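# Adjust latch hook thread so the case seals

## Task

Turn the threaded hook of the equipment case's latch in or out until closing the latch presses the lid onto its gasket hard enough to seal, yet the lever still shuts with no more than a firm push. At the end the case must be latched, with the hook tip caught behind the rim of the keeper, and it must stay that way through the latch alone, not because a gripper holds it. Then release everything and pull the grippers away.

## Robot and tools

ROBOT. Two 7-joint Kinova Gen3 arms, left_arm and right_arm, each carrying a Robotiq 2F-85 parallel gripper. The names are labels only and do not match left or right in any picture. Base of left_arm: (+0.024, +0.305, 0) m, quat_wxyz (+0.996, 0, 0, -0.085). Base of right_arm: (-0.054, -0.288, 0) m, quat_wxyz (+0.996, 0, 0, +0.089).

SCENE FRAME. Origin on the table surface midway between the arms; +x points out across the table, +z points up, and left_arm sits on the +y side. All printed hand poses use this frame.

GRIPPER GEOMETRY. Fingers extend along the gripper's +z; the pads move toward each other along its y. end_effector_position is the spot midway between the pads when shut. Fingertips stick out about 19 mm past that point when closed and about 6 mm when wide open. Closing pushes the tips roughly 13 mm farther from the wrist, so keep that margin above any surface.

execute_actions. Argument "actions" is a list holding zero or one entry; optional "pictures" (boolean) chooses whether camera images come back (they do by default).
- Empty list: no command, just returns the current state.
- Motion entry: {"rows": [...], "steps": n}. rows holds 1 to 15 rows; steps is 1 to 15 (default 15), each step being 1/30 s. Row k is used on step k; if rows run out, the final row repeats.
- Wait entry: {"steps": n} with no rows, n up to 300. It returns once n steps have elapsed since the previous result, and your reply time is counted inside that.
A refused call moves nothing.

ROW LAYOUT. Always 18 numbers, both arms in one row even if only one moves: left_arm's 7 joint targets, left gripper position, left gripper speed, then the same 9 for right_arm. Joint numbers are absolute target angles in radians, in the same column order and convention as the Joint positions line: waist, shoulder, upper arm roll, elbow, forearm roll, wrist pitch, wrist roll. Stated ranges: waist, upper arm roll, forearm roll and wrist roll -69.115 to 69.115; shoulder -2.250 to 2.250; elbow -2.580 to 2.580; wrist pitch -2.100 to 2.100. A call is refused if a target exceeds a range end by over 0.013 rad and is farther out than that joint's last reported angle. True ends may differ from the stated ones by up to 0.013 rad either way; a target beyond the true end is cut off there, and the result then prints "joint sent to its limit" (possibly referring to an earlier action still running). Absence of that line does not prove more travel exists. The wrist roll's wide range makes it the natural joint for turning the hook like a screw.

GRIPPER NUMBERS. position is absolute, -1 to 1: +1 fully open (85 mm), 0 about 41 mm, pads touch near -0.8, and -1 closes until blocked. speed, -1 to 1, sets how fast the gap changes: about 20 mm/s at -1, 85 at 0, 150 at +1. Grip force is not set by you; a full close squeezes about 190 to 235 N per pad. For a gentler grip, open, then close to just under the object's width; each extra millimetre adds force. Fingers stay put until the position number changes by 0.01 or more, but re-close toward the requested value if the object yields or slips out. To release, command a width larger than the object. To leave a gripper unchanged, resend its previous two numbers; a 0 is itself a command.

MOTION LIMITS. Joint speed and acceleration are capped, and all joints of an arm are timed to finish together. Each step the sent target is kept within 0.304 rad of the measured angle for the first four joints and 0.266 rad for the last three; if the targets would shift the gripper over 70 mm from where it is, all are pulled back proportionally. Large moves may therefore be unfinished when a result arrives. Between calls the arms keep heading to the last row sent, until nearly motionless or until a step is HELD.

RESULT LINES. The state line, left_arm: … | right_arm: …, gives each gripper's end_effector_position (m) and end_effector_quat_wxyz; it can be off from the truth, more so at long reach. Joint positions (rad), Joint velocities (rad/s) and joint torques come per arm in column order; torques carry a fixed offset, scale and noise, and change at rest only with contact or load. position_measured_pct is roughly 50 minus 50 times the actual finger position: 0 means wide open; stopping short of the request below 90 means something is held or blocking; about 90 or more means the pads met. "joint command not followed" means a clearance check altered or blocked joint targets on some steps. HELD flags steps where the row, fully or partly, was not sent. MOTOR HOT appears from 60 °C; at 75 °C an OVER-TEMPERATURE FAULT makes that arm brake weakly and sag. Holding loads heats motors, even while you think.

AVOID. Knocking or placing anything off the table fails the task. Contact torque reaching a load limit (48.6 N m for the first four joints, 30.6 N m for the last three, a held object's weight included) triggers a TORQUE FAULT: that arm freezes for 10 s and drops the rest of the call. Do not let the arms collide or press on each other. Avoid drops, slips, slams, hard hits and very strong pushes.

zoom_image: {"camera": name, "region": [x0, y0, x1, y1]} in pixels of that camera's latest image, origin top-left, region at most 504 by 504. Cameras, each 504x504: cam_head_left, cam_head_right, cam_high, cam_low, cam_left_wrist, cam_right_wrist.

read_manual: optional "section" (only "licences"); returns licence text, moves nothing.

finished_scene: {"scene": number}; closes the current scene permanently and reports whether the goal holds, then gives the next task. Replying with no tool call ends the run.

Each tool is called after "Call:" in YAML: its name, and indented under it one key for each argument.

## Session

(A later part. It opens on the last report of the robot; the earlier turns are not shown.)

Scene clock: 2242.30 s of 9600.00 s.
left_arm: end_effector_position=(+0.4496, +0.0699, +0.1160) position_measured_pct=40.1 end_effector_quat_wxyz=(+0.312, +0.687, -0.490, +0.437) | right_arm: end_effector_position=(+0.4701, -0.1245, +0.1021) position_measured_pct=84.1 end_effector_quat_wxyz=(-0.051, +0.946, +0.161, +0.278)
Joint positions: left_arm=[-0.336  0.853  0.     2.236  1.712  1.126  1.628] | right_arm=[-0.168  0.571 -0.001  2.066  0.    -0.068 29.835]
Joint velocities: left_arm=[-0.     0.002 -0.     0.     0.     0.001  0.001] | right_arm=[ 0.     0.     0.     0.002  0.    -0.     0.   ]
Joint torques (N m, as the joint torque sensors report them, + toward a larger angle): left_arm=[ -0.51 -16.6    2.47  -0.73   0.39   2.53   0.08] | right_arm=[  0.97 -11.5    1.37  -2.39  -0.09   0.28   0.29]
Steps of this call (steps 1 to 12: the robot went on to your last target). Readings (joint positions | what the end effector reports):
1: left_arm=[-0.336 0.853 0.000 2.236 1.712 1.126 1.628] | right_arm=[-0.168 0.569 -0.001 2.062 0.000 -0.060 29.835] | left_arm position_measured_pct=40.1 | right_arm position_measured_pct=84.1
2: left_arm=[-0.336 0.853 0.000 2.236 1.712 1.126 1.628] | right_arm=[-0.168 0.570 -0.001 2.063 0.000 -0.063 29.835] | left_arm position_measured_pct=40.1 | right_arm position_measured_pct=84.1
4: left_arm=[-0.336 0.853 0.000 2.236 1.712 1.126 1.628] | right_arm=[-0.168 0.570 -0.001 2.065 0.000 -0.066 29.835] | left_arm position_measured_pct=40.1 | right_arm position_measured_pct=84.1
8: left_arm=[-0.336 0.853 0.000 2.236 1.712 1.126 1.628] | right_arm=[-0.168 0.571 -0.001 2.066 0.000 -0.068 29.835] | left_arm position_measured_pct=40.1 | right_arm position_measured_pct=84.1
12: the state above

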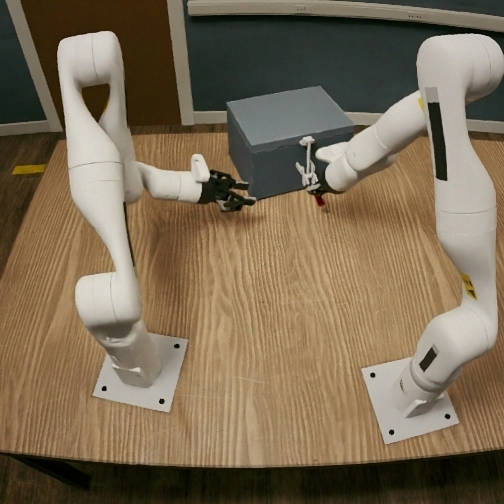

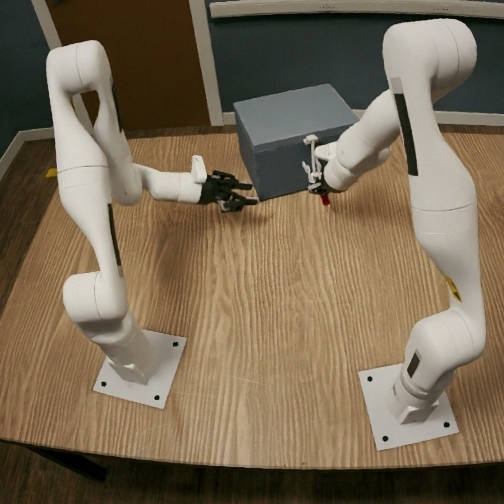

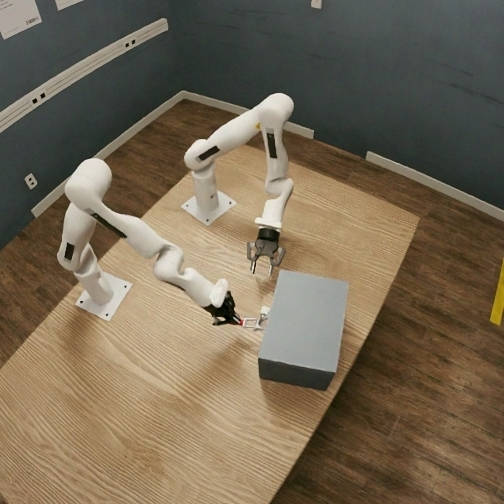

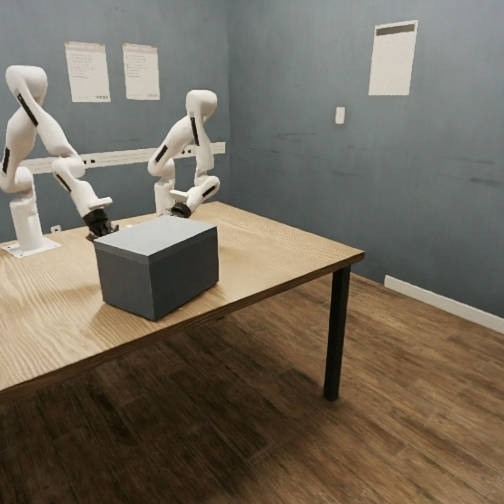

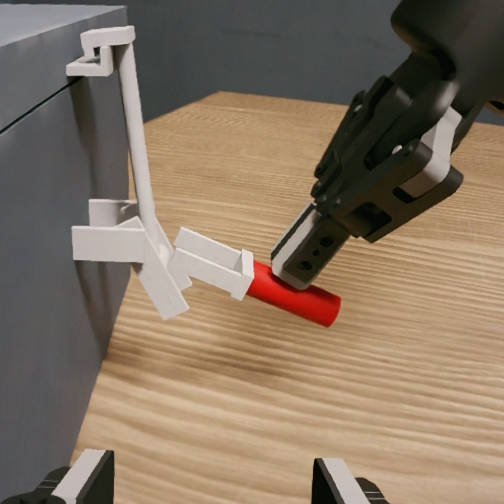

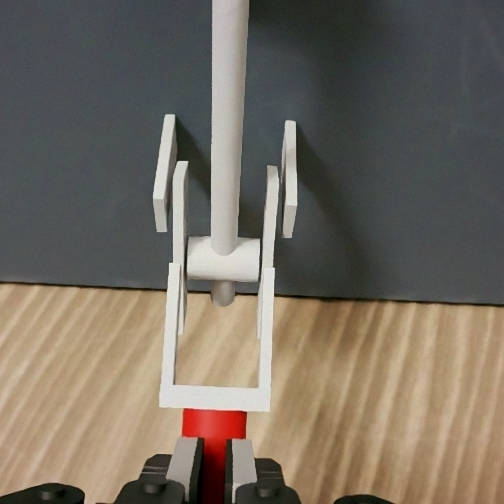

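Call:
execute_actions:
  actions:
    - {"rows":[[-0.336,0.853,0,2.236,1.712,1.126,1.628,0.2,0,-0.167,0.5886,0,2.0879,0,-0.113,29.835,-0.69,0],[-0.336,0.853,0,2.236,1.712,1.126,1.628,0.2,0,-0.167,0.5886,0,2.0879,0,-0.113,29.835,-0.69,0],[-0.336,0.853,0,2.236,1.712,1.126,1.628,0.2,0,-0.167,0.5886,0,2.0879,0,-0.113,29.835,-0.69,0],[-0.336,0.853,0,2.236,1.712,1.126,1.628,0.2,0,-0.167,0.5995,0,2.1057,0,-0.1614,29.835,-0.69,0],[-0.336,0.853,0,2.236,1.712,1.126,1.628,0.2,0,-0.167,0.5995,0,2.1057,0,-0.1614,29.835,-0.69,0],[-0.336,0.853,0,2.236,1.712,1.126,1.628,0.2,0,-0.167,0.5995,0,2.1057,0,-0.1614,29.835,-0.69,0],[-0.336,0.853,0,2.236,1.712,1.126,1.628,0.2,0,-0.167,0.6103,0,2.1236,0,-0.2097,29.835,-0.69,0],[-0.336,0.853,0,2.236,1.712,1.126,1.628,0.2,0,-0.167,0.6103,0,2.1236,0,-0.2097,29.835,-0.69,0],[-0.336,0.853,0,2.236,1.712,1.126,1.628,0.2,0,-0.167,0.6103,0,2.1236,0,-0.2097,29.835,-0.69,0],[-0.336,0.853,0,2.236,1.712,1.126,1.628,0.2,0,-0.167,0.6212,0,2.1414,0,-0.2581,29.835,-0.69,0]],"steps":15}
  pictures: false

Call:
execute_actions:
  actions:
    - {"steps":12}

Scene clock: 2271.93 s of 9600.00 s.
left_arm: end_effector_position=(+0.4496, +0.0699, +0.1160) position_measured_pct=40.1 end_effector_quat_wxyz=(+0.312, +0.687, -0.490, +0.437) | right_arm: end_effector_position=(+0.4705, -0.1246, +0.0884) position_measured_pct=84.1 end_effector_quat_wxyz=(-0.056, +0.936, +0.159, +0.310)
Joint positions: left_arm=[-0.336  0.853  0.     2.236  1.712  1.126  1.628] | right_arm=[-0.168  0.615 -0.001  2.136  0.    -0.25  29.835]
Joint velocities: left_arm=[-0.    -0.001  0.    -0.    -0.    -0.    -0.001] | right_arm=[-0.001  0.031 -0.001  0.051  0.    -0.138 -0.   ]
Joint torques (N m, as the joint torque sensors report them, + toward a larger angle): left_arm=[ -0.36 -16.36   2.58  -0.91   0.28   2.34   0.12] | right_arm=[  0.69 -15.37   1.33  -4.39  -0.35  -1.24   0.24]
Steps of this call (steps 1 to 30: the robot went on to your last target; steps 31 to 874: nothing new was sent; steps 875 to 889: all 15 steps of this action). Readings (joint positions | what the end effector reports):
875: left_arm=[-0.336 0.853 0.000 2.236 1.712 1.126 1.628] | right_arm=[-0.168 0.573 -0.001 2.067 0.000 -0.070 29.835] | left_arm position_measured_pct=40.1 | right_arm position_measured_pct=84.1
876: left_arm=[-0.336 0.853 0.000 2.236 1.712 1.126 1.628] | right_arm=[-0.168 0.575 -0.001 2.071 0.000 -0.079 29.835] | left_arm position_measured_pct=40.1 | right_arm position_measured_pct=84.1
878: left_arm=[-0.336 0.853 0.000 2.236 1.712 1.126 1.628] | right_arm=[-0.168 0.580 -0.001 2.079 0.000 -0.101 29.835] | left_arm position_measured_pct=40.1 | right_arm position_measured_pct=84.1
882: left_arm=[-0.336 0.853 0.000 2.236 1.712 1.126 1.628] | right_arm=[-0.168 0.593 -0.001 2.101 0.000 -0.159 29.835] | left_arm position_measured_pct=40.1 | right_arm position_measured_pct=84.1
889: the state above

Scene clock: 2272.33 s of 9600.00 s.
left_arm: end_effector_position=(+0.4496, +0.0699, +0.1160) position_measured_pct=40.1 end_effector_quat_wxyz=(+0.312, +0.687, -0.490, +0.437) | right_arm: end_effector_position=(+0.4701, -0.1249, +0.0869) position_measured_pct=84.1 end_effector_quat_wxyz=(-0.056, +0.935, +0.159, +0.311)
Joint positions: left_arm=[-0.336  0.853  0.     2.236  1.712  1.126  1.628] | right_arm=[-0.168  0.618 -0.001  2.14   0.    -0.259 29.835]
Joint velocities: left_arm=[ 0.     0.003 -0.    -0.    -0.    -0.    -0.   ] | right_arm=[ 0.     0.001  0.    -0.001  0.    -0.001 -0.   ]
Joint torques (N m, as the joint torque sensors report them, + toward a larger angle): left_arm=[ -0.29 -16.44   2.72  -0.64   0.37   2.28   0.11] | right_arm=[  0.43 -14.15   0.93  -4.29  -0.27  -0.97   0.08]
Steps of this call (steps 1 to 12: the robot went on to your last target). Readings (joint positions | what the end effector reports):
1: left_arm=[-0.336 0.853 0.000 2.236 1.712 1.126 1.628] | right_arm=[-0.168 0.615 -0.001 2.137 0.000 -0.254 29.835] | left_arm position_measured_pct=40.1 | right_arm position_measured_pct=84.1
2: left_arm=[-0.336 0.853 0.000 2.236 1.712 1.126 1.628] | right_arm=[-0.168 0.616 -0.001 2.138 0.000 -0.256 29.835] | left_arm position_measured_pct=40.1 | right_arm position_measured_pct=84.1
4: left_arm=[-0.336 0.853 0.000 2.236 1.712 1.126 1.628] | right_arm=[-0.168 0.617 -0.001 2.139 0.000 -0.258 29.835] | left_arm position_measured_pct=40.1 | right_arm position_measured_pct=84.1
8: left_arm=[-0.336 0.853 0.000 2.236 1.712 1.126 1.628] | right_arm=[-0.168 0.618 -0.001 2.140 0.000 -0.259 29.835] | left_arm position_measured_pct=40.1 | right_arm position_measured_pct=84.1
12: the state above

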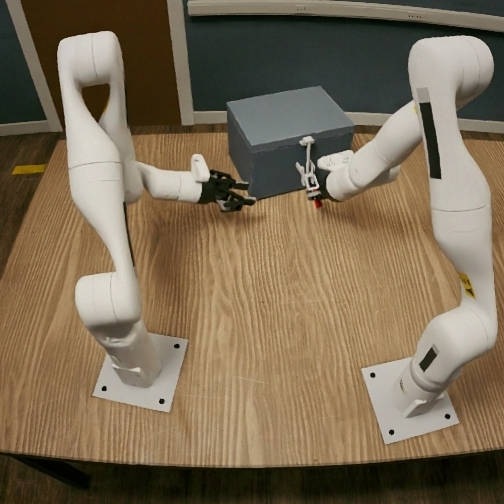

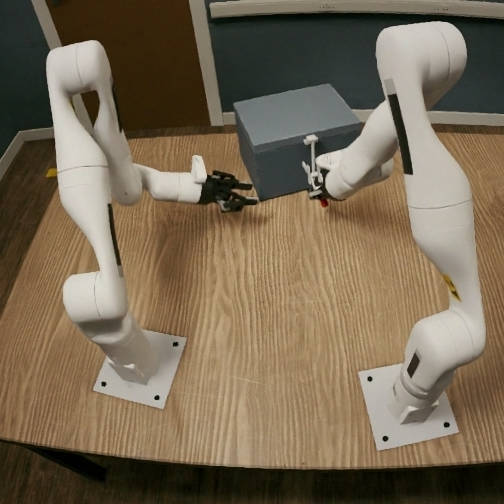

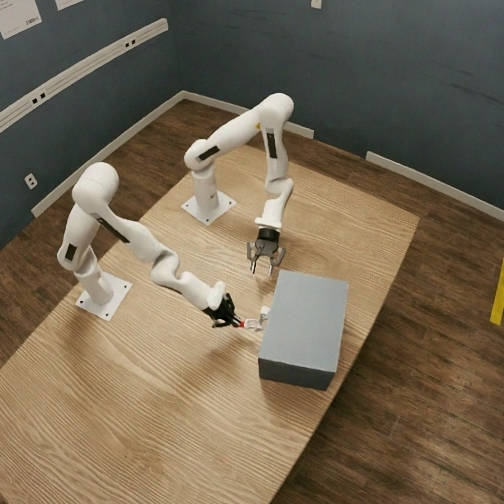

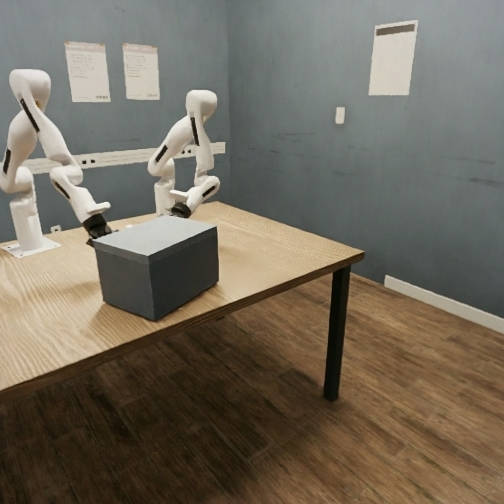

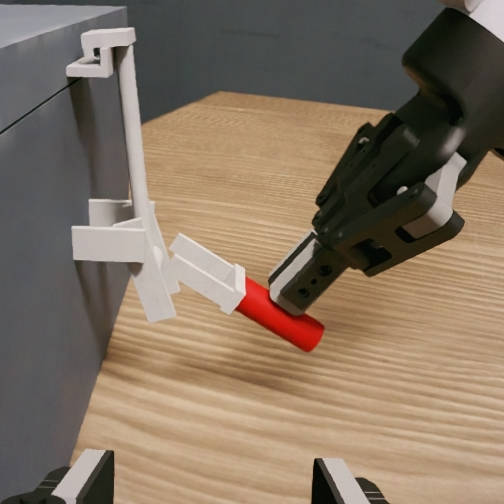

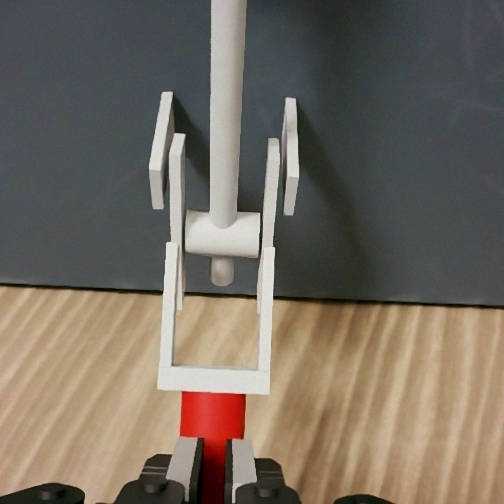

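Call:
execute_actions:
  actions:
    - {"rows":[[-0.336,0.853,0,2.236,1.712,1.126,1.628,0.2,0,-0.167,0.6361,0,2.1556,0,-0.3068,29.835,-0.69,0],[-0.336,0.853,0,2.236,1.712,1.126,1.628,0.2,0,-0.167,0.6361,0,2.1556,0,-0.3068,29.835,-0.69,0],[-0.336,0.853,0,2.236,1.712,1.126,1.628,0.2,0,-0.167,0.6361,0,2.1556,0,-0.3068,29.835,-0.69,0],[-0.336,0.853,0,2.236,1.712,1.126,1.628,0.2,0,-0.167,0.651,0,2.1697,0,-0.3555,29.835,-0.69,0]],"steps":15}

Scene clock: 2284.83 s of 9600.00 s.
left_arm: end_effector_position=(+0.4496, +0.0699, +0.1160) position_measured_pct=40.1 end_effector_quat_wxyz=(+0.312, +0.687, -0.490, +0.437) | right_arm: end_effector_position=(+0.4715, -0.1253, +0.0791) position_measured_pct=84.1 end_effector_quat_wxyz=(-0.059, +0.930, +0.158, +0.327)
Joint positions: left_arm=[-0.336  0.853  0.     2.236  1.712  1.126  1.628] | right_arm=[-0.167  0.65  -0.     2.169  0.    -0.355 29.835]
Joint velocities: left_arm=[ 0.     0.     0.001  0.     0.001  0.    -0.   ] | right_arm=[ 0.002  0.006  0.002  0.003  0.001 -0.008  0.   ]
Joint torques (N m, as the joint torque sensors report them, + toward a larger angle): left_arm=[ -0.05 -16.12   2.32  -0.96   0.28   2.41   0.14] | right_arm=[ -0.66 -17.49   0.38  -5.07  -0.44  -1.38   0.27]
Steps of this call (steps 1 to 15: the robot went on to your last target; steps 16 to 360: nothing new was sent; steps 361 to 375: all 15 steps of this action). Readings (joint positions | what the end effector reports):
361: left_arm=[-0.336 0.853 0.000 2.236 1.712 1.126 1.628] | right_arm=[-0.168 0.620 -0.001 2.141 0.000 -0.261 29.835] | left_arm position_measured_pct=40.1 | right_arm position_measured_pct=84.1
362: left_arm=[-0.336 0.853 0.000 2.236 1.712 1.126 1.628] | right_arm=[-0.168 0.624 -0.001 2.144 0.000 -0.270 29.835] | left_arm position_measured_pct=40.1 | right_arm position_measured_pct=84.1
364: left_arm=[-0.336 0.853 0.000 2.236 1.712 1.126 1.628] | right_arm=[-0.168 0.631 -0.001 2.151 0.000 -0.293 29.835] | left_arm position_measured_pct=40.1 | right_arm position_measured_pct=84.1
368: left_arm=[-0.336 0.853 0.000 2.236 1.712 1.126 1.628] | right_arm=[-0.168 0.645 -0.001 2.165 0.000 -0.341 29.835] | left_arm position_measured_pct=40.1 | right_arm position_measured_pct=84.1
375: the state above

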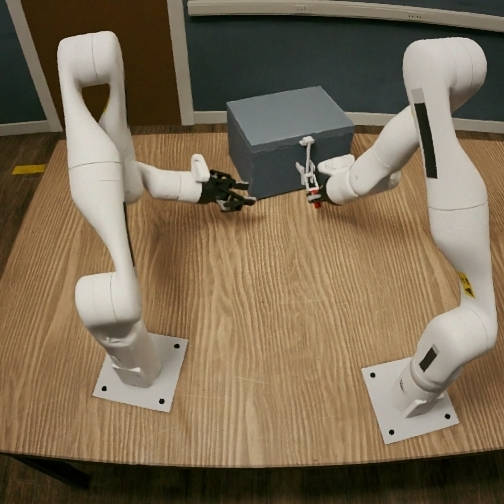

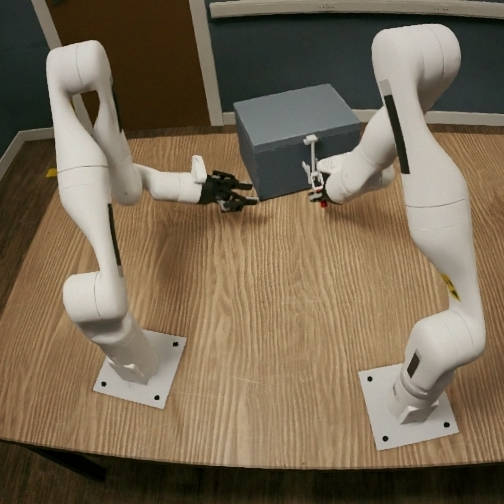

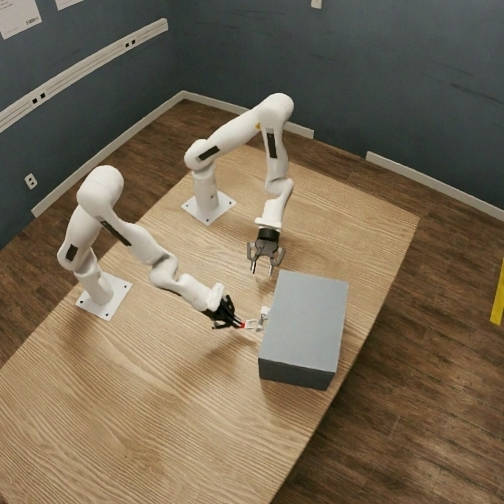

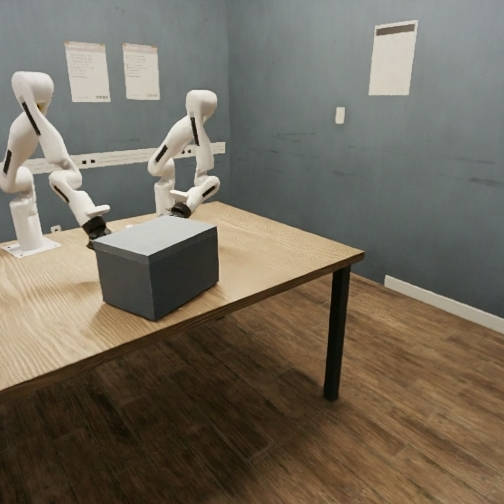

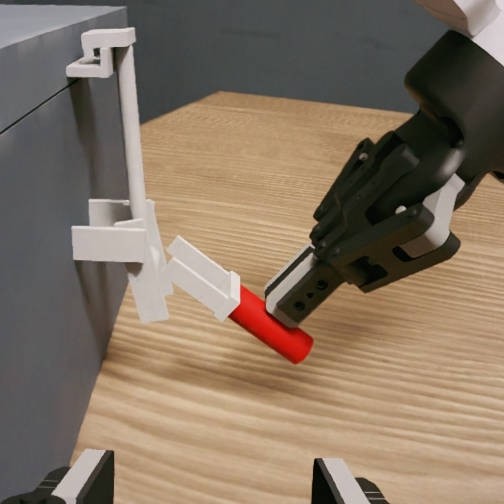

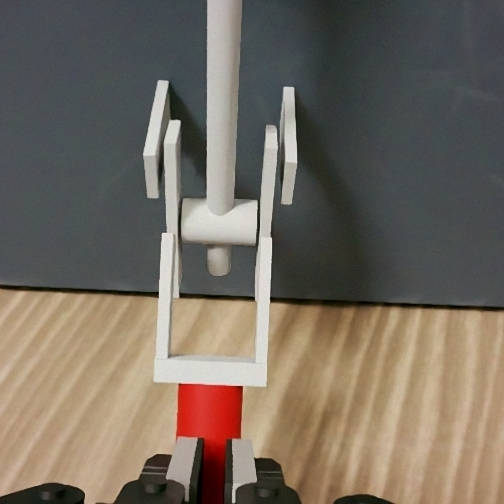

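Call:
execute_actions:
  actions:
    - {"rows":[[-0.336,0.853,0,2.236,1.712,1.126,1.628,0.2,0,-0.167,0.651,0,2.1697,0,-0.3555,29.835,-0.35,0],[-0.336,0.853,0,2.236,1.712,1.126,1.628,0.2,0,-0.167,0.651,0,2.1697,0,-0.3555,29.835,-0.35,0],[-0.336,0.853,0,2.236,1.712,1.126,1.628,0.2,0,-0.167,0.651,0,2.1697,0,-0.3555,29.835,-0.35,0],[-0.336,0.853,0,2.236,1.712,1.126,1.628,0.2,0,-0.167,0.651,0,2.1697,0,-0.3555,29.835,-0.35,0],[-0.336,0.853,0,2.236,1.712,1.126,1.628,0.2,0,-0.167,0.651,0,2.1697,0,-0.3555,29.835,-0.35,0],[-0.336,0.853,0,2.236,1.712,1.126,1.628,0.2,0,-0.167,0.651,0,2.1697,0,-0.3555,29.835,-0.35,0],[-0.336,0.853,0,2.236,1.712,1.126,1.628,0.2,0,-0.167,0.651,0,2.1697,0,-0.3555,29.835,-0.35,0],[-0.336,0.853,0,2.236,1.712,1.126,1.628,0.2,0,-0.1675,0.6858,0,2.1461,0,-0.3667,29.835,-0.35,0]],"steps":15}
  pictures: false

Call:
execute_actions:
  actions:
    - {"rows":[[-0.336,0.853,0,2.236,1.712,1.126,1.628,0.2,0,-0.1675,0.6858,0,2.1461,0,-0.3667,29.835,-0.35,0],[-0.336,0.853,0,2.236,1.712,1.126,1.628,0.2,0,-0.1675,0.6858,0,2.1461,0,-0.3667,29.835,-0.35,0],[-0.336,0.853,0,2.236,1.712,1.126,1.628,0.2,0,-0.1675,0.6858,0,2.1461,0,-0.3667,29.835,-0.35,0],[-0.336,0.853,0,2.236,1.712,1.126,1.628,0.2,0,-0.1675,0.6858,0,2.1461,0,-0.3667,29.835,-0.6,-0.5]],"steps":15}

Scene clock: 2335.73 s of 9600.00 s.
left_arm: end_effector_position=(+0.4496, +0.0699, +0.1160) position_measured_pct=40.1 end_effector_quat_wxyz=(+0.312, +0.687, -0.490, +0.437) | right_arm: end_effector_position=(+0.4787, -0.1228, +0.0696) position_measured_pct=67.5 end_effector_quat_wxyz=(-0.059, +0.930, +0.157, +0.327)
Joint positions: left_arm=[-0.336  0.853  0.     2.236  1.712  1.126  1.628] | right_arm=[-0.167  0.682 -0.     2.148  0.    -0.366 29.835]
Joint velocities: left_arm=[ 0.001 -0.    -0.001  0.    -0.    -0.     0.   ] | right_arm=[-0.001  0.028  0.    -0.02  -0.    -0.008 -0.   ]
Joint torques (N m, as the joint torque sensors report them, + toward a larger angle): left_arm=[ -0.52 -16.69   2.25  -0.89   0.39   2.39   0.02] | right_arm=[ -0.28 -17.09   0.56  -4.54  -0.18  -1.7    0.14]
Steps of this call (steps 1 to 15: the robot went on to your last target; steps 16 to 1512: nothing new was sent; steps 1513 to 1527: all 15 steps of this action). Readings (joint positions | what the end effector reports):
1513: left_arm=[-0.336 0.853 0.000 2.236 1.712 1.126 1.628] | right_arm=[-0.167 0.651 0.000 2.170 -0.000 -0.356 29.835] | left_arm position_measured_pct=40.1 | right_arm position_measured_pct=84.1
1514: left_arm=[-0.336 0.853 0.000 2.236 1.712 1.126 1.628] | right_arm=[-0.167 0.651 0.000 2.170 0.000 -0.356 29.835] | left_arm position_measured_pct=40.1 | right_arm position_measured_pct=83.7
1516: left_arm=[-0.336 0.853 0.000 2.236 1.712 1.126 1.628] | right_arm=[-0.167 0.651 0.000 2.170 -0.000 -0.356 29.835] | left_arm position_measured_pct=40.1 | right_arm position_measured_pct=79.8
1520: left_arm=[-0.336 0.853 0.000 2.236 1.712 1.126 1.628] | right_arm=[-0.167 0.653 0.000 2.169 0.000 -0.356 29.835] | left_arm position_measured_pct=40.1 | right_arm position_measured_pct=69.4
1527: the state above

Scene clock: 2336.23 s of 9600.00 s.
left_arm: end_effector_position=(+0.4496, +0.0699, +0.1160) position_measured_pct=40.1 end_effector_quat_wxyz=(+0.312, +0.687, -0.490, +0.437) | right_arm: end_effector_position=(+0.4789, -0.1227, +0.0683) position_measured_pct=79.8 end_effector_quat_wxyz=(-0.059, +0.930, +0.158, +0.327)
Joint positions: left_arm=[-0.336  0.853  0.     2.236  1.712  1.126  1.628] | right_arm=[-0.168  0.686  0.     2.146 -0.    -0.367 29.835]
Joint velocities: left_arm=[ 0.001 -0.     0.001  0.    -0.    -0.    -0.001] | right_arm=[ 0.001  0.    -0.     0.    -0.    -0.     0.   ]
Joint torques (N m, as the joint torque sensors report them, + toward a larger angle): left_arm=[ -0.09 -16.42   2.6   -1.     0.53   2.29   0.12] | right_arm=[ -0.43 -17.35   0.08  -5.12  -0.09  -1.85   0.13]
Steps of this call (steps 1 to 15: all 15 steps of this action). Readings (joint positions | what the end effector reports):
1: left_arm=[-0.336 0.853 0.000 2.236 1.712 1.126 1.628] | right_arm=[-0.167 0.683 -0.000 2.147 0.000 -0.366 29.835] | left_arm position_measured_pct=40.1 | right_arm position_measured_pct=67.5
2: left_arm=[-0.336 0.853 0.000 2.236 1.712 1.126 1.628] | right_arm=[-0.167 0.684 -0.000 2.147 0.000 -0.366 29.835] | left_arm position_measured_pct=40.1 | right_arm position_measured_pct=67.5
4: left_arm=[-0.336 0.853 0.000 2.236 1.712 1.126 1.628] | right_arm=[-0.167 0.685 -0.000 2.146 -0.000 -0.367 29.835] | left_arm position_measured_pct=40.1 | right_arm position_measured_pct=67.5
8: left_arm=[-0.336 0.853 0.000 2.236 1.712 1.126 1.628] | right_arm=[-0.167 0.685 -0.000 2.146 -0.000 -0.367 29.835] | left_arm position_measured_pct=40.1 | right_arm position_measured_pct=71.8
15: the state above

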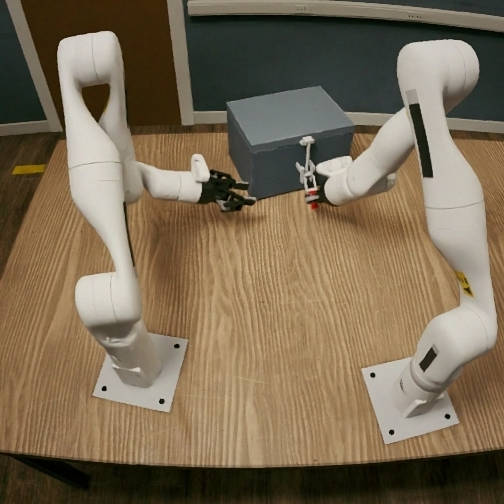

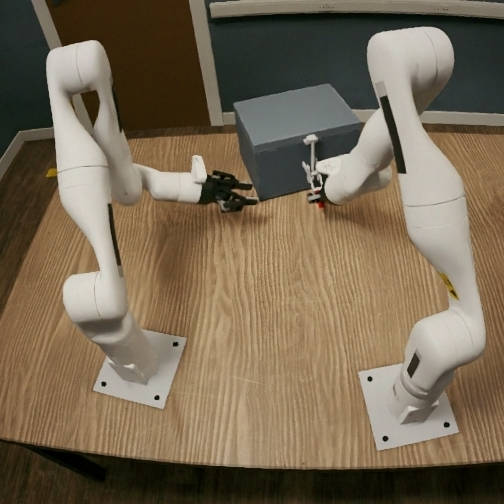

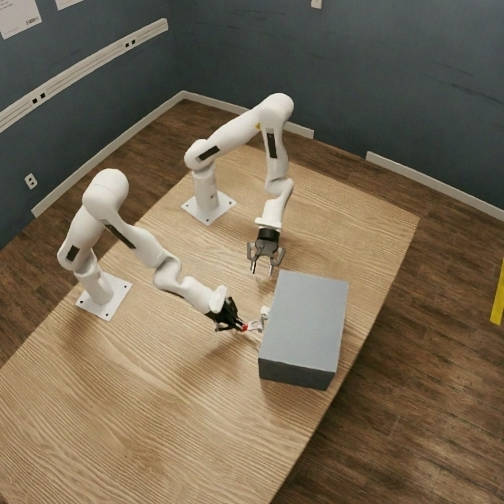

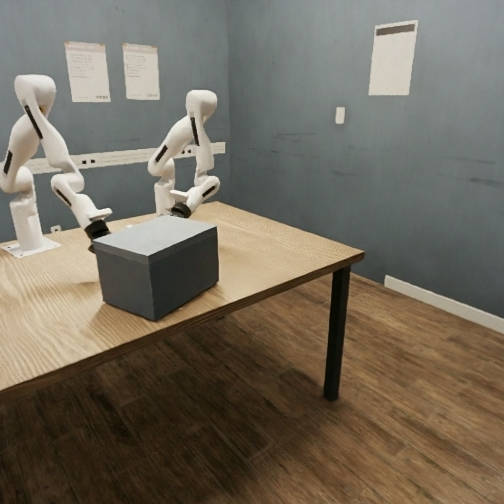

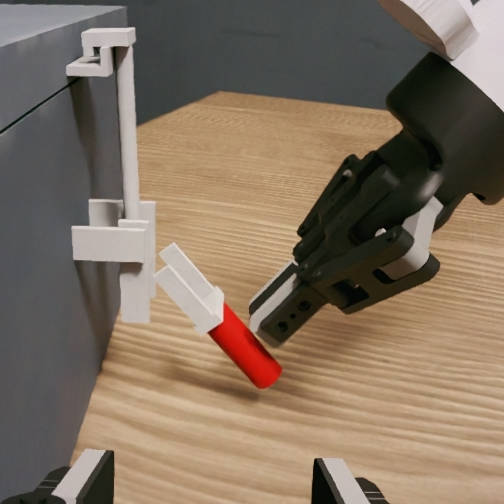

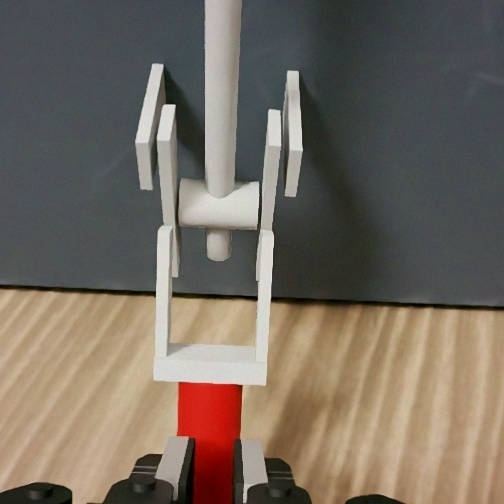

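Call:
zoom_image:
  camera: "cam_left_wrist"
  region: [0, 20, 160, 140]

Call:
zoom_image:
  camera: "cam_left_wrist"
  region: [60, 180, 300, 400]

Region (0, 20, 160, 140) of cam_left_wrist's 504x504 image, scaled by 3.150; it fills the top 378 rows of this view, and the rest is white.

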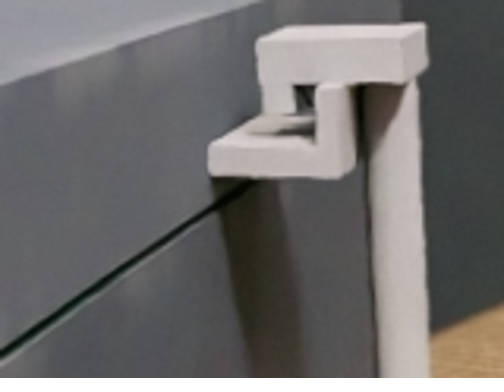

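Region (60, 180, 300, 400) of cam_left_wrist's 504x504 image, scaled by 2.100; it fills the top 462 rows of this view, and the rest is white.

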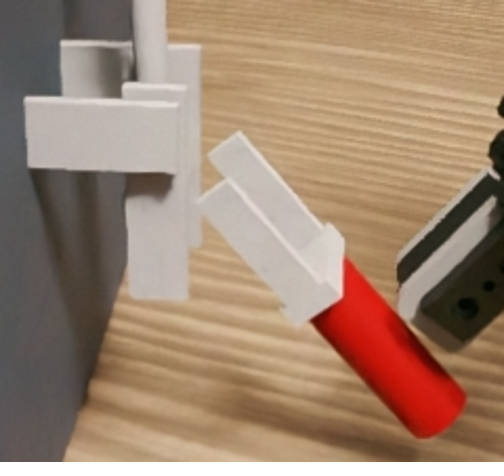

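Call:
execute_actions:
  actions:
    - {"rows":[[-0.4,0.853,0,2.236,1.712,1.126,1.628,0.2,0,-0.1675,0.62,0,2.19,0,-0.35,29.835,-0.6,0],[-0.4,0.853,0,2.236,1.712,1.126,1.628,0.2,0,-0.1675,0.62,0,2.19,0,-0.35,29.835,-0.6,0],[-0.4,0.853,0,2.236,1.712,1.126,1.628,0.2,0,-0.1675,0.62,0,2.19,0,-0.35,29.835,-0.6,0],[-0.4,0.853,0,2.236,1.712,1.126,1.628,0.2,0,-0.1675,0.62,0,2.19,0,-0.35,29.835,-0.6,0],[-0.4,0.853,0,2.236,1.712,1.126,1.628,0.2,0,-0.1675,0.62,0,2.19,0,-0.35,29.835,-0.6,0],[-0.5,0.75,0,2.236,1.712,1.126,1.628,0.2,0,-0.1675,0.48,0,2.25,0,-0.28,29.835,-0.6,0],[-0.5,0.75,0,2.236,1.712,1.126,1.628,0.2,0,-0.1675,0.48,0,2.25,0,-0.28,29.835,-0.6,0],[-0.5,0.75,0,2.236,1.712,1.126,1.628,0.2,0,-0.1675,0.48,0,2.25,0,-0.28,29.835,-0.6,0],[-0.5,0.75,0,2.236,1.712,1.126,1.628,0.2,0,-0.1675,0.48,0,2.25,0,-0.28,29.835,-0.6,0],[-0.5,0.75,0,2.236,1.712,1.126,1.628,0.2,0,-0.1675,0.48,0,2.25,0,-0.28,29.835,-0.6,0],[-0.6,0.65,0,2.236,1.712,1.126,1.628,0.2,0,-0.1675,0.35,0,2.3,0,-0.2,29.835,-0.6,0]],"steps":15}
  pictures: false

Call:
execute_actions:
  actions:
    - {"rows":[[-0.7,0.5,0,2.2,1.712,1.126,1.628,0.2,0,-0.1,0.2,0,2.3,0,-0.05,29.835,-0.6,0],[-0.7,0.5,0,2.2,1.712,1.126,1.628,0.2,0,-0.1,0.2,0,2.3,0,-0.05,29.835,-0.6,0],[-0.7,0.5,0,2.2,1.712,1.126,1.628,0.2,0,-0.1,0.2,0,2.3,0,-0.05,29.835,-0.6,0],[-0.7,0.5,0,2.2,1.712,1.126,1.628,0.2,0,-0.1,0.2,0,2.3,0,-0.05,29.835,-0.6,0],[-0.7,0.5,0,2.2,1.712,1.126,1.628,0.2,0,-0.1,0.2,0,2.3,0,-0.05,29.835,-0.6,0],[-0.7,0.5,0,2.2,1.712,1.126,1.628,0.2,0,-0.1,0.2,0,2.3,0,-0.05,29.835,-0.6,0],[-0.7,0.5,0,2.2,1.712,1.126,1.628,0.2,0,-0.1,0.2,0,2.3,0,-0.05,29.835,-0.6,0],[-0.7,0.5,0,2.2,1.712,1.126,1.628,0.2,0,-0.1,0.2,0,2.3,0,-0.05,29.835,-0.6,0],[-0.7,0.4,0,2.2,1.712,1.126,1.628,0.2,0,0.1,0.0,0,2.25,0,0.3,29.835,-0.6,0]],"steps":15}
  pictures: false

Call:
execute_actions:
  actions:
    - {"steps":25}

Scene clock: 2392.10 s of 9600.00 s.
left_arm: end_effector_position=(+0.5074, +0.1683, +0.1719) position_measured_pct=40.1 end_effector_quat_wxyz=(+0.218, +0.707, -0.446, +0.504) | right_arm: end_effector_position=(+0.4328, -0.1393, +0.1451) position_measured_pct=80.2 end_effector_quat_wxyz=(-0.060, +0.927, +0.157, +0.334)
Joint positions: left_arm=[-0.54   0.71  -0.     2.236  1.712  1.126  1.628] | right_arm=[-0.168  0.425  0.     2.27   0.    -0.246 29.835]
Joint velocities: left_arm=[-0.514 -0.517 -0.011 -0.007  0.007  0.003 -0.   ] | right_arm=[ 0.001 -0.653  0.002  0.274  0.     0.42  -0.   ]
Joint torques (N m, as the joint torque sensors report them, + toward a larger angle): left_arm=[  0.87 -15.26   3.2   -1.91   0.88   2.41   0.04] | right_arm=[ -0.39 -12.51   0.06  -5.81  -0.19  -1.9    0.37]
Steps of this call (steps 1 to 15: the robot went on to your last target; steps 16 to 1661: nothing new was sent; steps 1662 to 1676: all 15 steps of this action). Readings (joint positions | what the end effector reports):
1662: left_arm=[-0.338 0.853 0.000 2.236 1.712 1.126 1.628] | right_arm=[-0.168 0.684 -0.000 2.147 -0.000 -0.366 29.835] | left_arm position_measured_pct=40.1 | right_arm position_measured_pct=80.2
1663: left_arm=[-0.345 0.853 0.001 2.236 1.711 1.126 1.628] | right_arm=[-0.168 0.677 -0.000 2.151 -0.000 -0.365 29.835] | left_arm position_measured_pct=40.1 | right_arm position_measured_pct=80.2
1665: left_arm=[-0.371 0.853 0.001 2.236 1.712 1.126 1.628] | right_arm=[-0.168 0.651 -0.000 2.167 0.000 -0.359 29.835] | left_arm position_measured_pct=40.1 | right_arm position_measured_pct=80.2
1669: left_arm=[-0.421 0.836 0.001 2.237 1.711 1.125 1.628] | right_arm=[-0.168 0.594 -0.000 2.200 -0.000 -0.341 29.835] | left_arm position_measured_pct=40.1 | right_arm position_measured_pct=80.2
1676: the state above

Scene clock: 2392.60 s of 9600.00 s.
left_arm: end_effector_position=(+0.5478, +0.2589, +0.2979) position_measured_pct=40.1 end_effector_quat_wxyz=(+0.063, +0.673, -0.451, +0.583) | right_arm: end_effector_position=(+0.3962, -0.2374, +0.2347) position_measured_pct=80.2 end_effector_quat_wxyz=(-0.029, +0.942, +0.074, +0.326)
Joint positions: left_arm=[-0.695  0.426 -0.     2.2    1.712  1.127  1.628] | right_arm=[ 0.011  0.094  0.     2.273  0.     0.108 29.835]
Joint velocities: left_arm=[-0.048 -0.322  0.007 -0.01  -0.002  0.004 -0.   ] | right_arm=[ 0.591 -0.622  0.008 -0.171  0.     1.188 -0.   ]
Joint torques (N m, as the joint torque sensors report them, + toward a larger angle): left_arm=[  0.26 -11.78   1.5   -4.18   1.16   1.44  -0.01] | right_arm=[-0.76 -9.13 -0.86 -7.03 -0.28 -1.5   0.32]
Steps of this call (steps 1 to 15: all 15 steps of this action). Readings (joint positions | what the end effector reports):
1: left_arm=[-0.556 0.693 -0.000 2.236 1.712 1.126 1.628] | right_arm=[-0.167 0.403 0.000 2.278 0.000 -0.232 29.835] | left_arm position_measured_pct=40.1 | right_arm position_measured_pct=80.2
2: left_arm=[-0.571 0.674 -0.001 2.235 1.712 1.126 1.628] | right_arm=[-0.166 0.376 -0.000 2.285 0.000 -0.214 29.835] | left_arm position_measured_pct=40.1 | right_arm position_measured_pct=80.2
4: left_arm=[-0.600 0.635 -0.000 2.230 1.712 1.126 1.628] | right_arm=[-0.156 0.319 -0.001 2.292 0.000 -0.167 29.835] | left_arm position_measured_pct=40.1 | right_arm position_measured_pct=80.2
8: left_arm=[-0.657 0.558 -0.000 2.212 1.712 1.126 1.628] | right_arm=[-0.115 0.235 0.001 2.298 -0.000 -0.080 29.835] | left_arm position_measured_pct=40.1 | right_arm position_measured_pct=80.2
15: the state above

Scene clock: 2393.43 s of 9600.00 s.
left_arm: end_effector_position=(+0.5476, +0.2614, +0.3088) position_measured_pct=40.1 end_effector_quat_wxyz=(+0.052, +0.668, -0.454, +0.588) | right_arm: end_effector_position=(+0.3652, -0.2802, +0.2497) position_measured_pct=80.2 end_effector_quat_wxyz=(-0.013, +0.956, +0.033, +0.291)
Joint positions: left_arm=[-0.7    0.4    0.     2.2    1.712  1.126  1.628] | right_arm=[ 0.1    0.     0.     2.25   0.     0.3   29.835]
Joint velocities: left_arm=[-0.001  0.     0.    -0.    -0.    -0.     0.   ] | right_arm=[-0.001  0.001  0.     0.     0.001 -0.001  0.   ]
Joint torques (N m, as the joint torque sensors report them, + toward a larger angle): left_arm=[ -0.69 -13.33   1.31  -5.49   1.62   2.11   0.22] | right_arm=[-0.11 -8.73  0.1  -9.24 -0.05 -1.7   0.18]
Steps of this call (steps 1 to 25: the robot went on to your last target). Readings (joint positions | what the end effector reports):
1: left_arm=[-0.696 0.417 0.000 2.200 1.712 1.127 1.628] | right_arm=[0.030 0.073 0.000 2.267 0.000 0.148 29.835] | left_arm position_measured_pct=40.1 | right_arm position_measured_pct=80.2
2: left_arm=[-0.697 0.411 0.000 2.200 1.712 1.127 1.628] | right_arm=[0.047 0.055 0.001 2.263 0.000 0.187 29.835] | left_arm position_measured_pct=40.1 | right_arm position_measured_pct=80.2
4: left_arm=[-0.698 0.407 0.000 2.200 1.712 1.126 1.628] | right_arm=[0.074 0.027 0.001 2.256 0.000 0.249 29.835] | left_arm position_measured_pct=40.1 | right_arm position_measured_pct=80.2
8: left_arm=[-0.700 0.402 -0.000 2.200 1.712 1.126 1.628] | right_arm=[0.093 0.007 0.001 2.251 0.000 0.295 29.835] | left_arm position_measured_pct=40.1 | right_arm position_measured_pct=80.2
25: the state above

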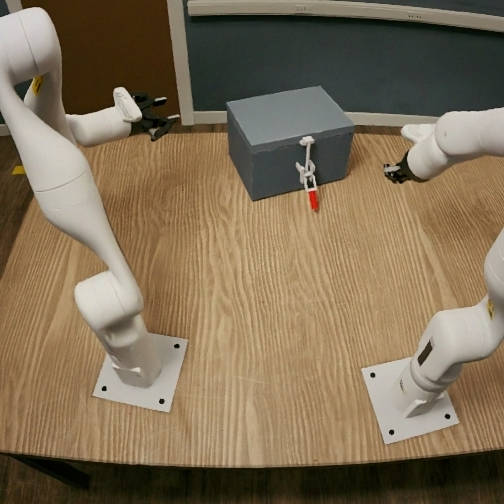

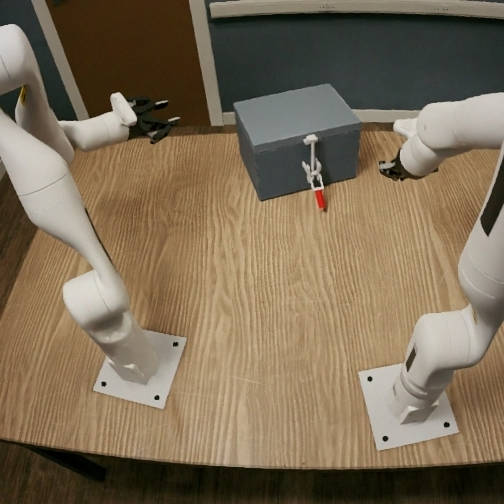

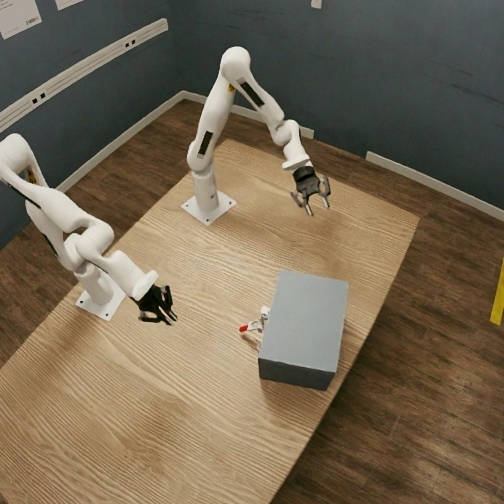

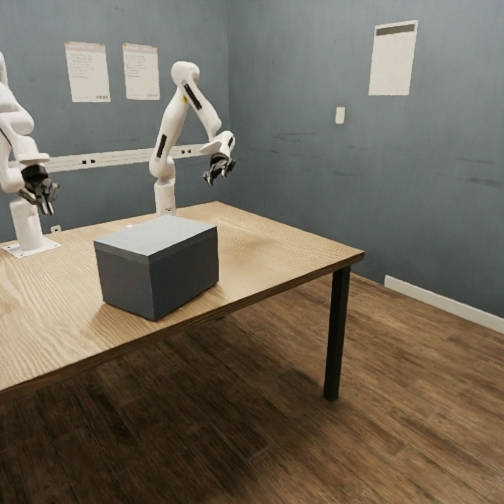

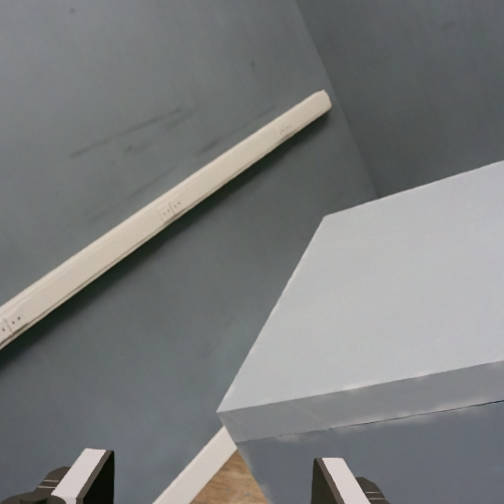

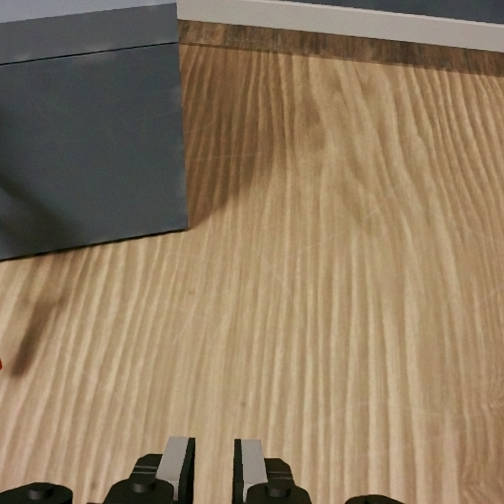

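Call:
execute_actions:
  actions: []

Scene clock: 2425.63 s of 9600.00 s.
left_arm: end_effector_position=(+0.5476, +0.2614, +0.3088) position_measured_pct=40.1 end_effector_quat_wxyz=(+0.052, +0.668, -0.454, +0.588) | right_arm: end_effector_position=(+0.3652, -0.2802, +0.2497) position_measured_pct=80.2 end_effector_quat_wxyz=(-0.013, +0.956, +0.033, +0.291)
Joint positions: left_arm=[-0.7    0.4    0.     2.2    1.712  1.126  1.628] | right_arm=[ 0.1    0.     0.     2.25   0.     0.3   29.835]
Joint velocities: left_arm=[-0.001 -0.002 -0.001  0.     0.001 -0.    -0.   ] | right_arm=[-0.002 -0.    -0.     0.     0.     0.     0.   ]
Joint torques (N m, as the joint torque sensors report them, + toward a larger angle): left_arm=[ -0.03 -13.65   1.26  -5.64   1.86   2.02  -0.11] | right_arm=[-0.13 -8.68 -0.36 -8.75 -0.43 -1.72  0.21]
Steps of this call (steps 1 to 15: the robot went on to your last target; steps 16 to 966: nothing new was sent). Readings (joint positions | what the end effector reports):
1: left_arm=[-0.700 0.400 0.000 2.200 1.712 1.126 1.628] | right_arm=[0.100 0.000 0.000 2.250 0.000 0.300 29.835] | left_arm position_measured_pct=40.1 | right_arm position_measured_pct=80.2
2: left_arm=[-0.700 0.400 0.000 2.200 1.712 1.126 1.628] | right_arm=[0.100 0.000 0.000 2.250 0.000 0.300 29.835] | left_arm position_measured_pct=40.1 | right_arm position_measured_pct=80.2
4: left_arm=[-0.700 0.400 0.000 2.200 1.712 1.126 1.628] | right_arm=[0.100 0.000 0.000 2.250 0.000 0.300 29.835] | left_arm position_measured_pct=40.1 | right_arm position_measured_pct=80.2
8: left_arm=[-0.700 0.400 0.000 2.200 1.712 1.126 1.628] | right_arm=[0.100 0.000 0.000 2.250 0.000 0.300 29.835] | left_arm position_measured_pct=40.1 | right_arm position_measured_pct=80.2
966: the state above
All arms were judged still, so your last target was given up. Only a new action makes them travel on or press farther. Fingers that are still opening or closing keep moving.

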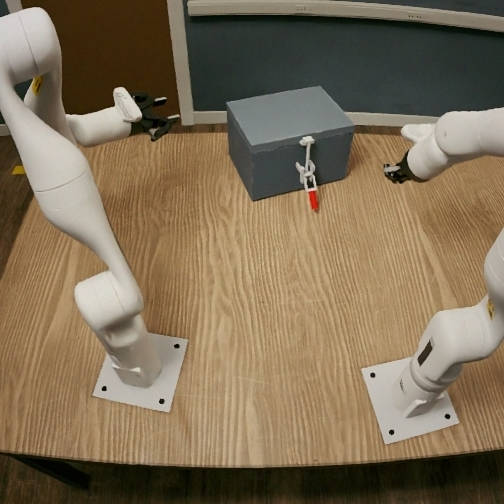

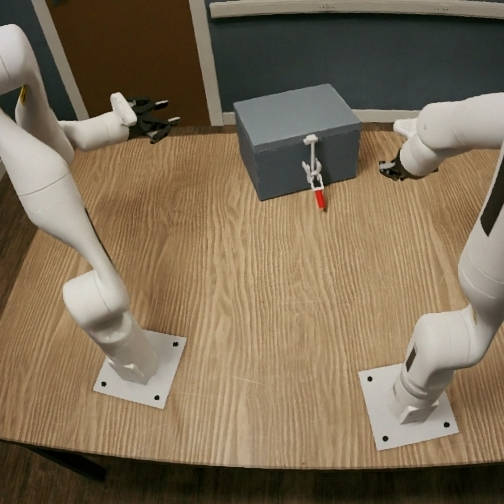

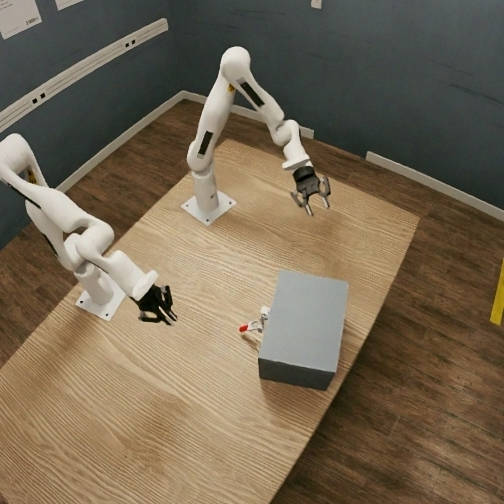

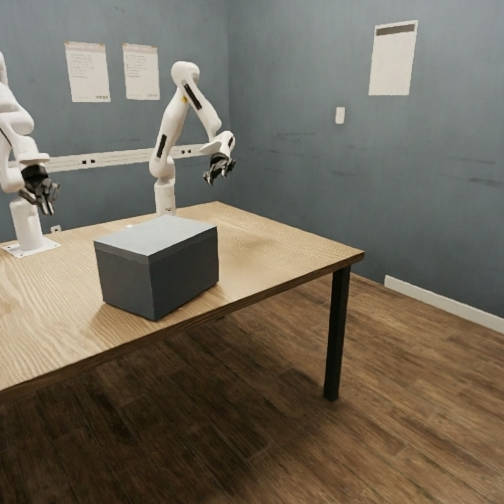

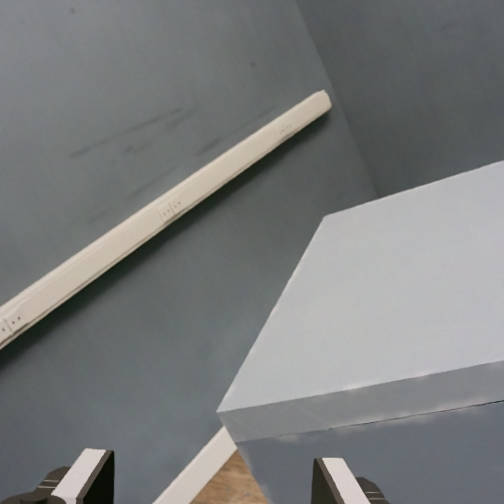

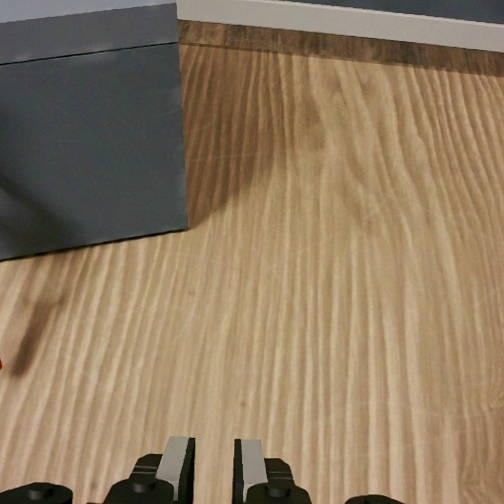

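Call:
zoom_image:
  camera: "cam_head_right"
  region: [270, 110, 370, 220]

Region (270, 110, 370, 220) of cam_head_right's 504x504 image, scaled by 4.582, with more detail than that image has; it fills the left 458 columns of this view, and the rest is white.

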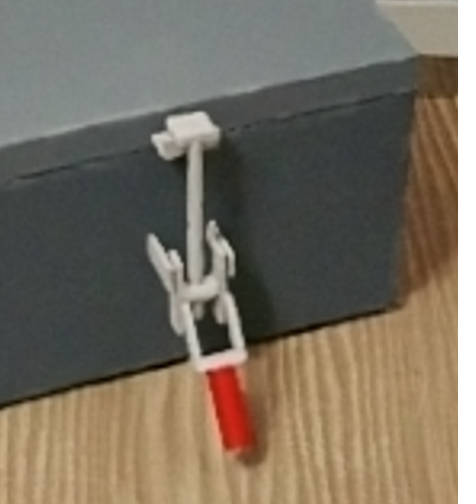

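The latch is closed with the hook seated behind the rim, and both arms are clear, so I'm ending scene 1.

Call:
finished_scene:
  scene: 1

The scene is finished: the task was done.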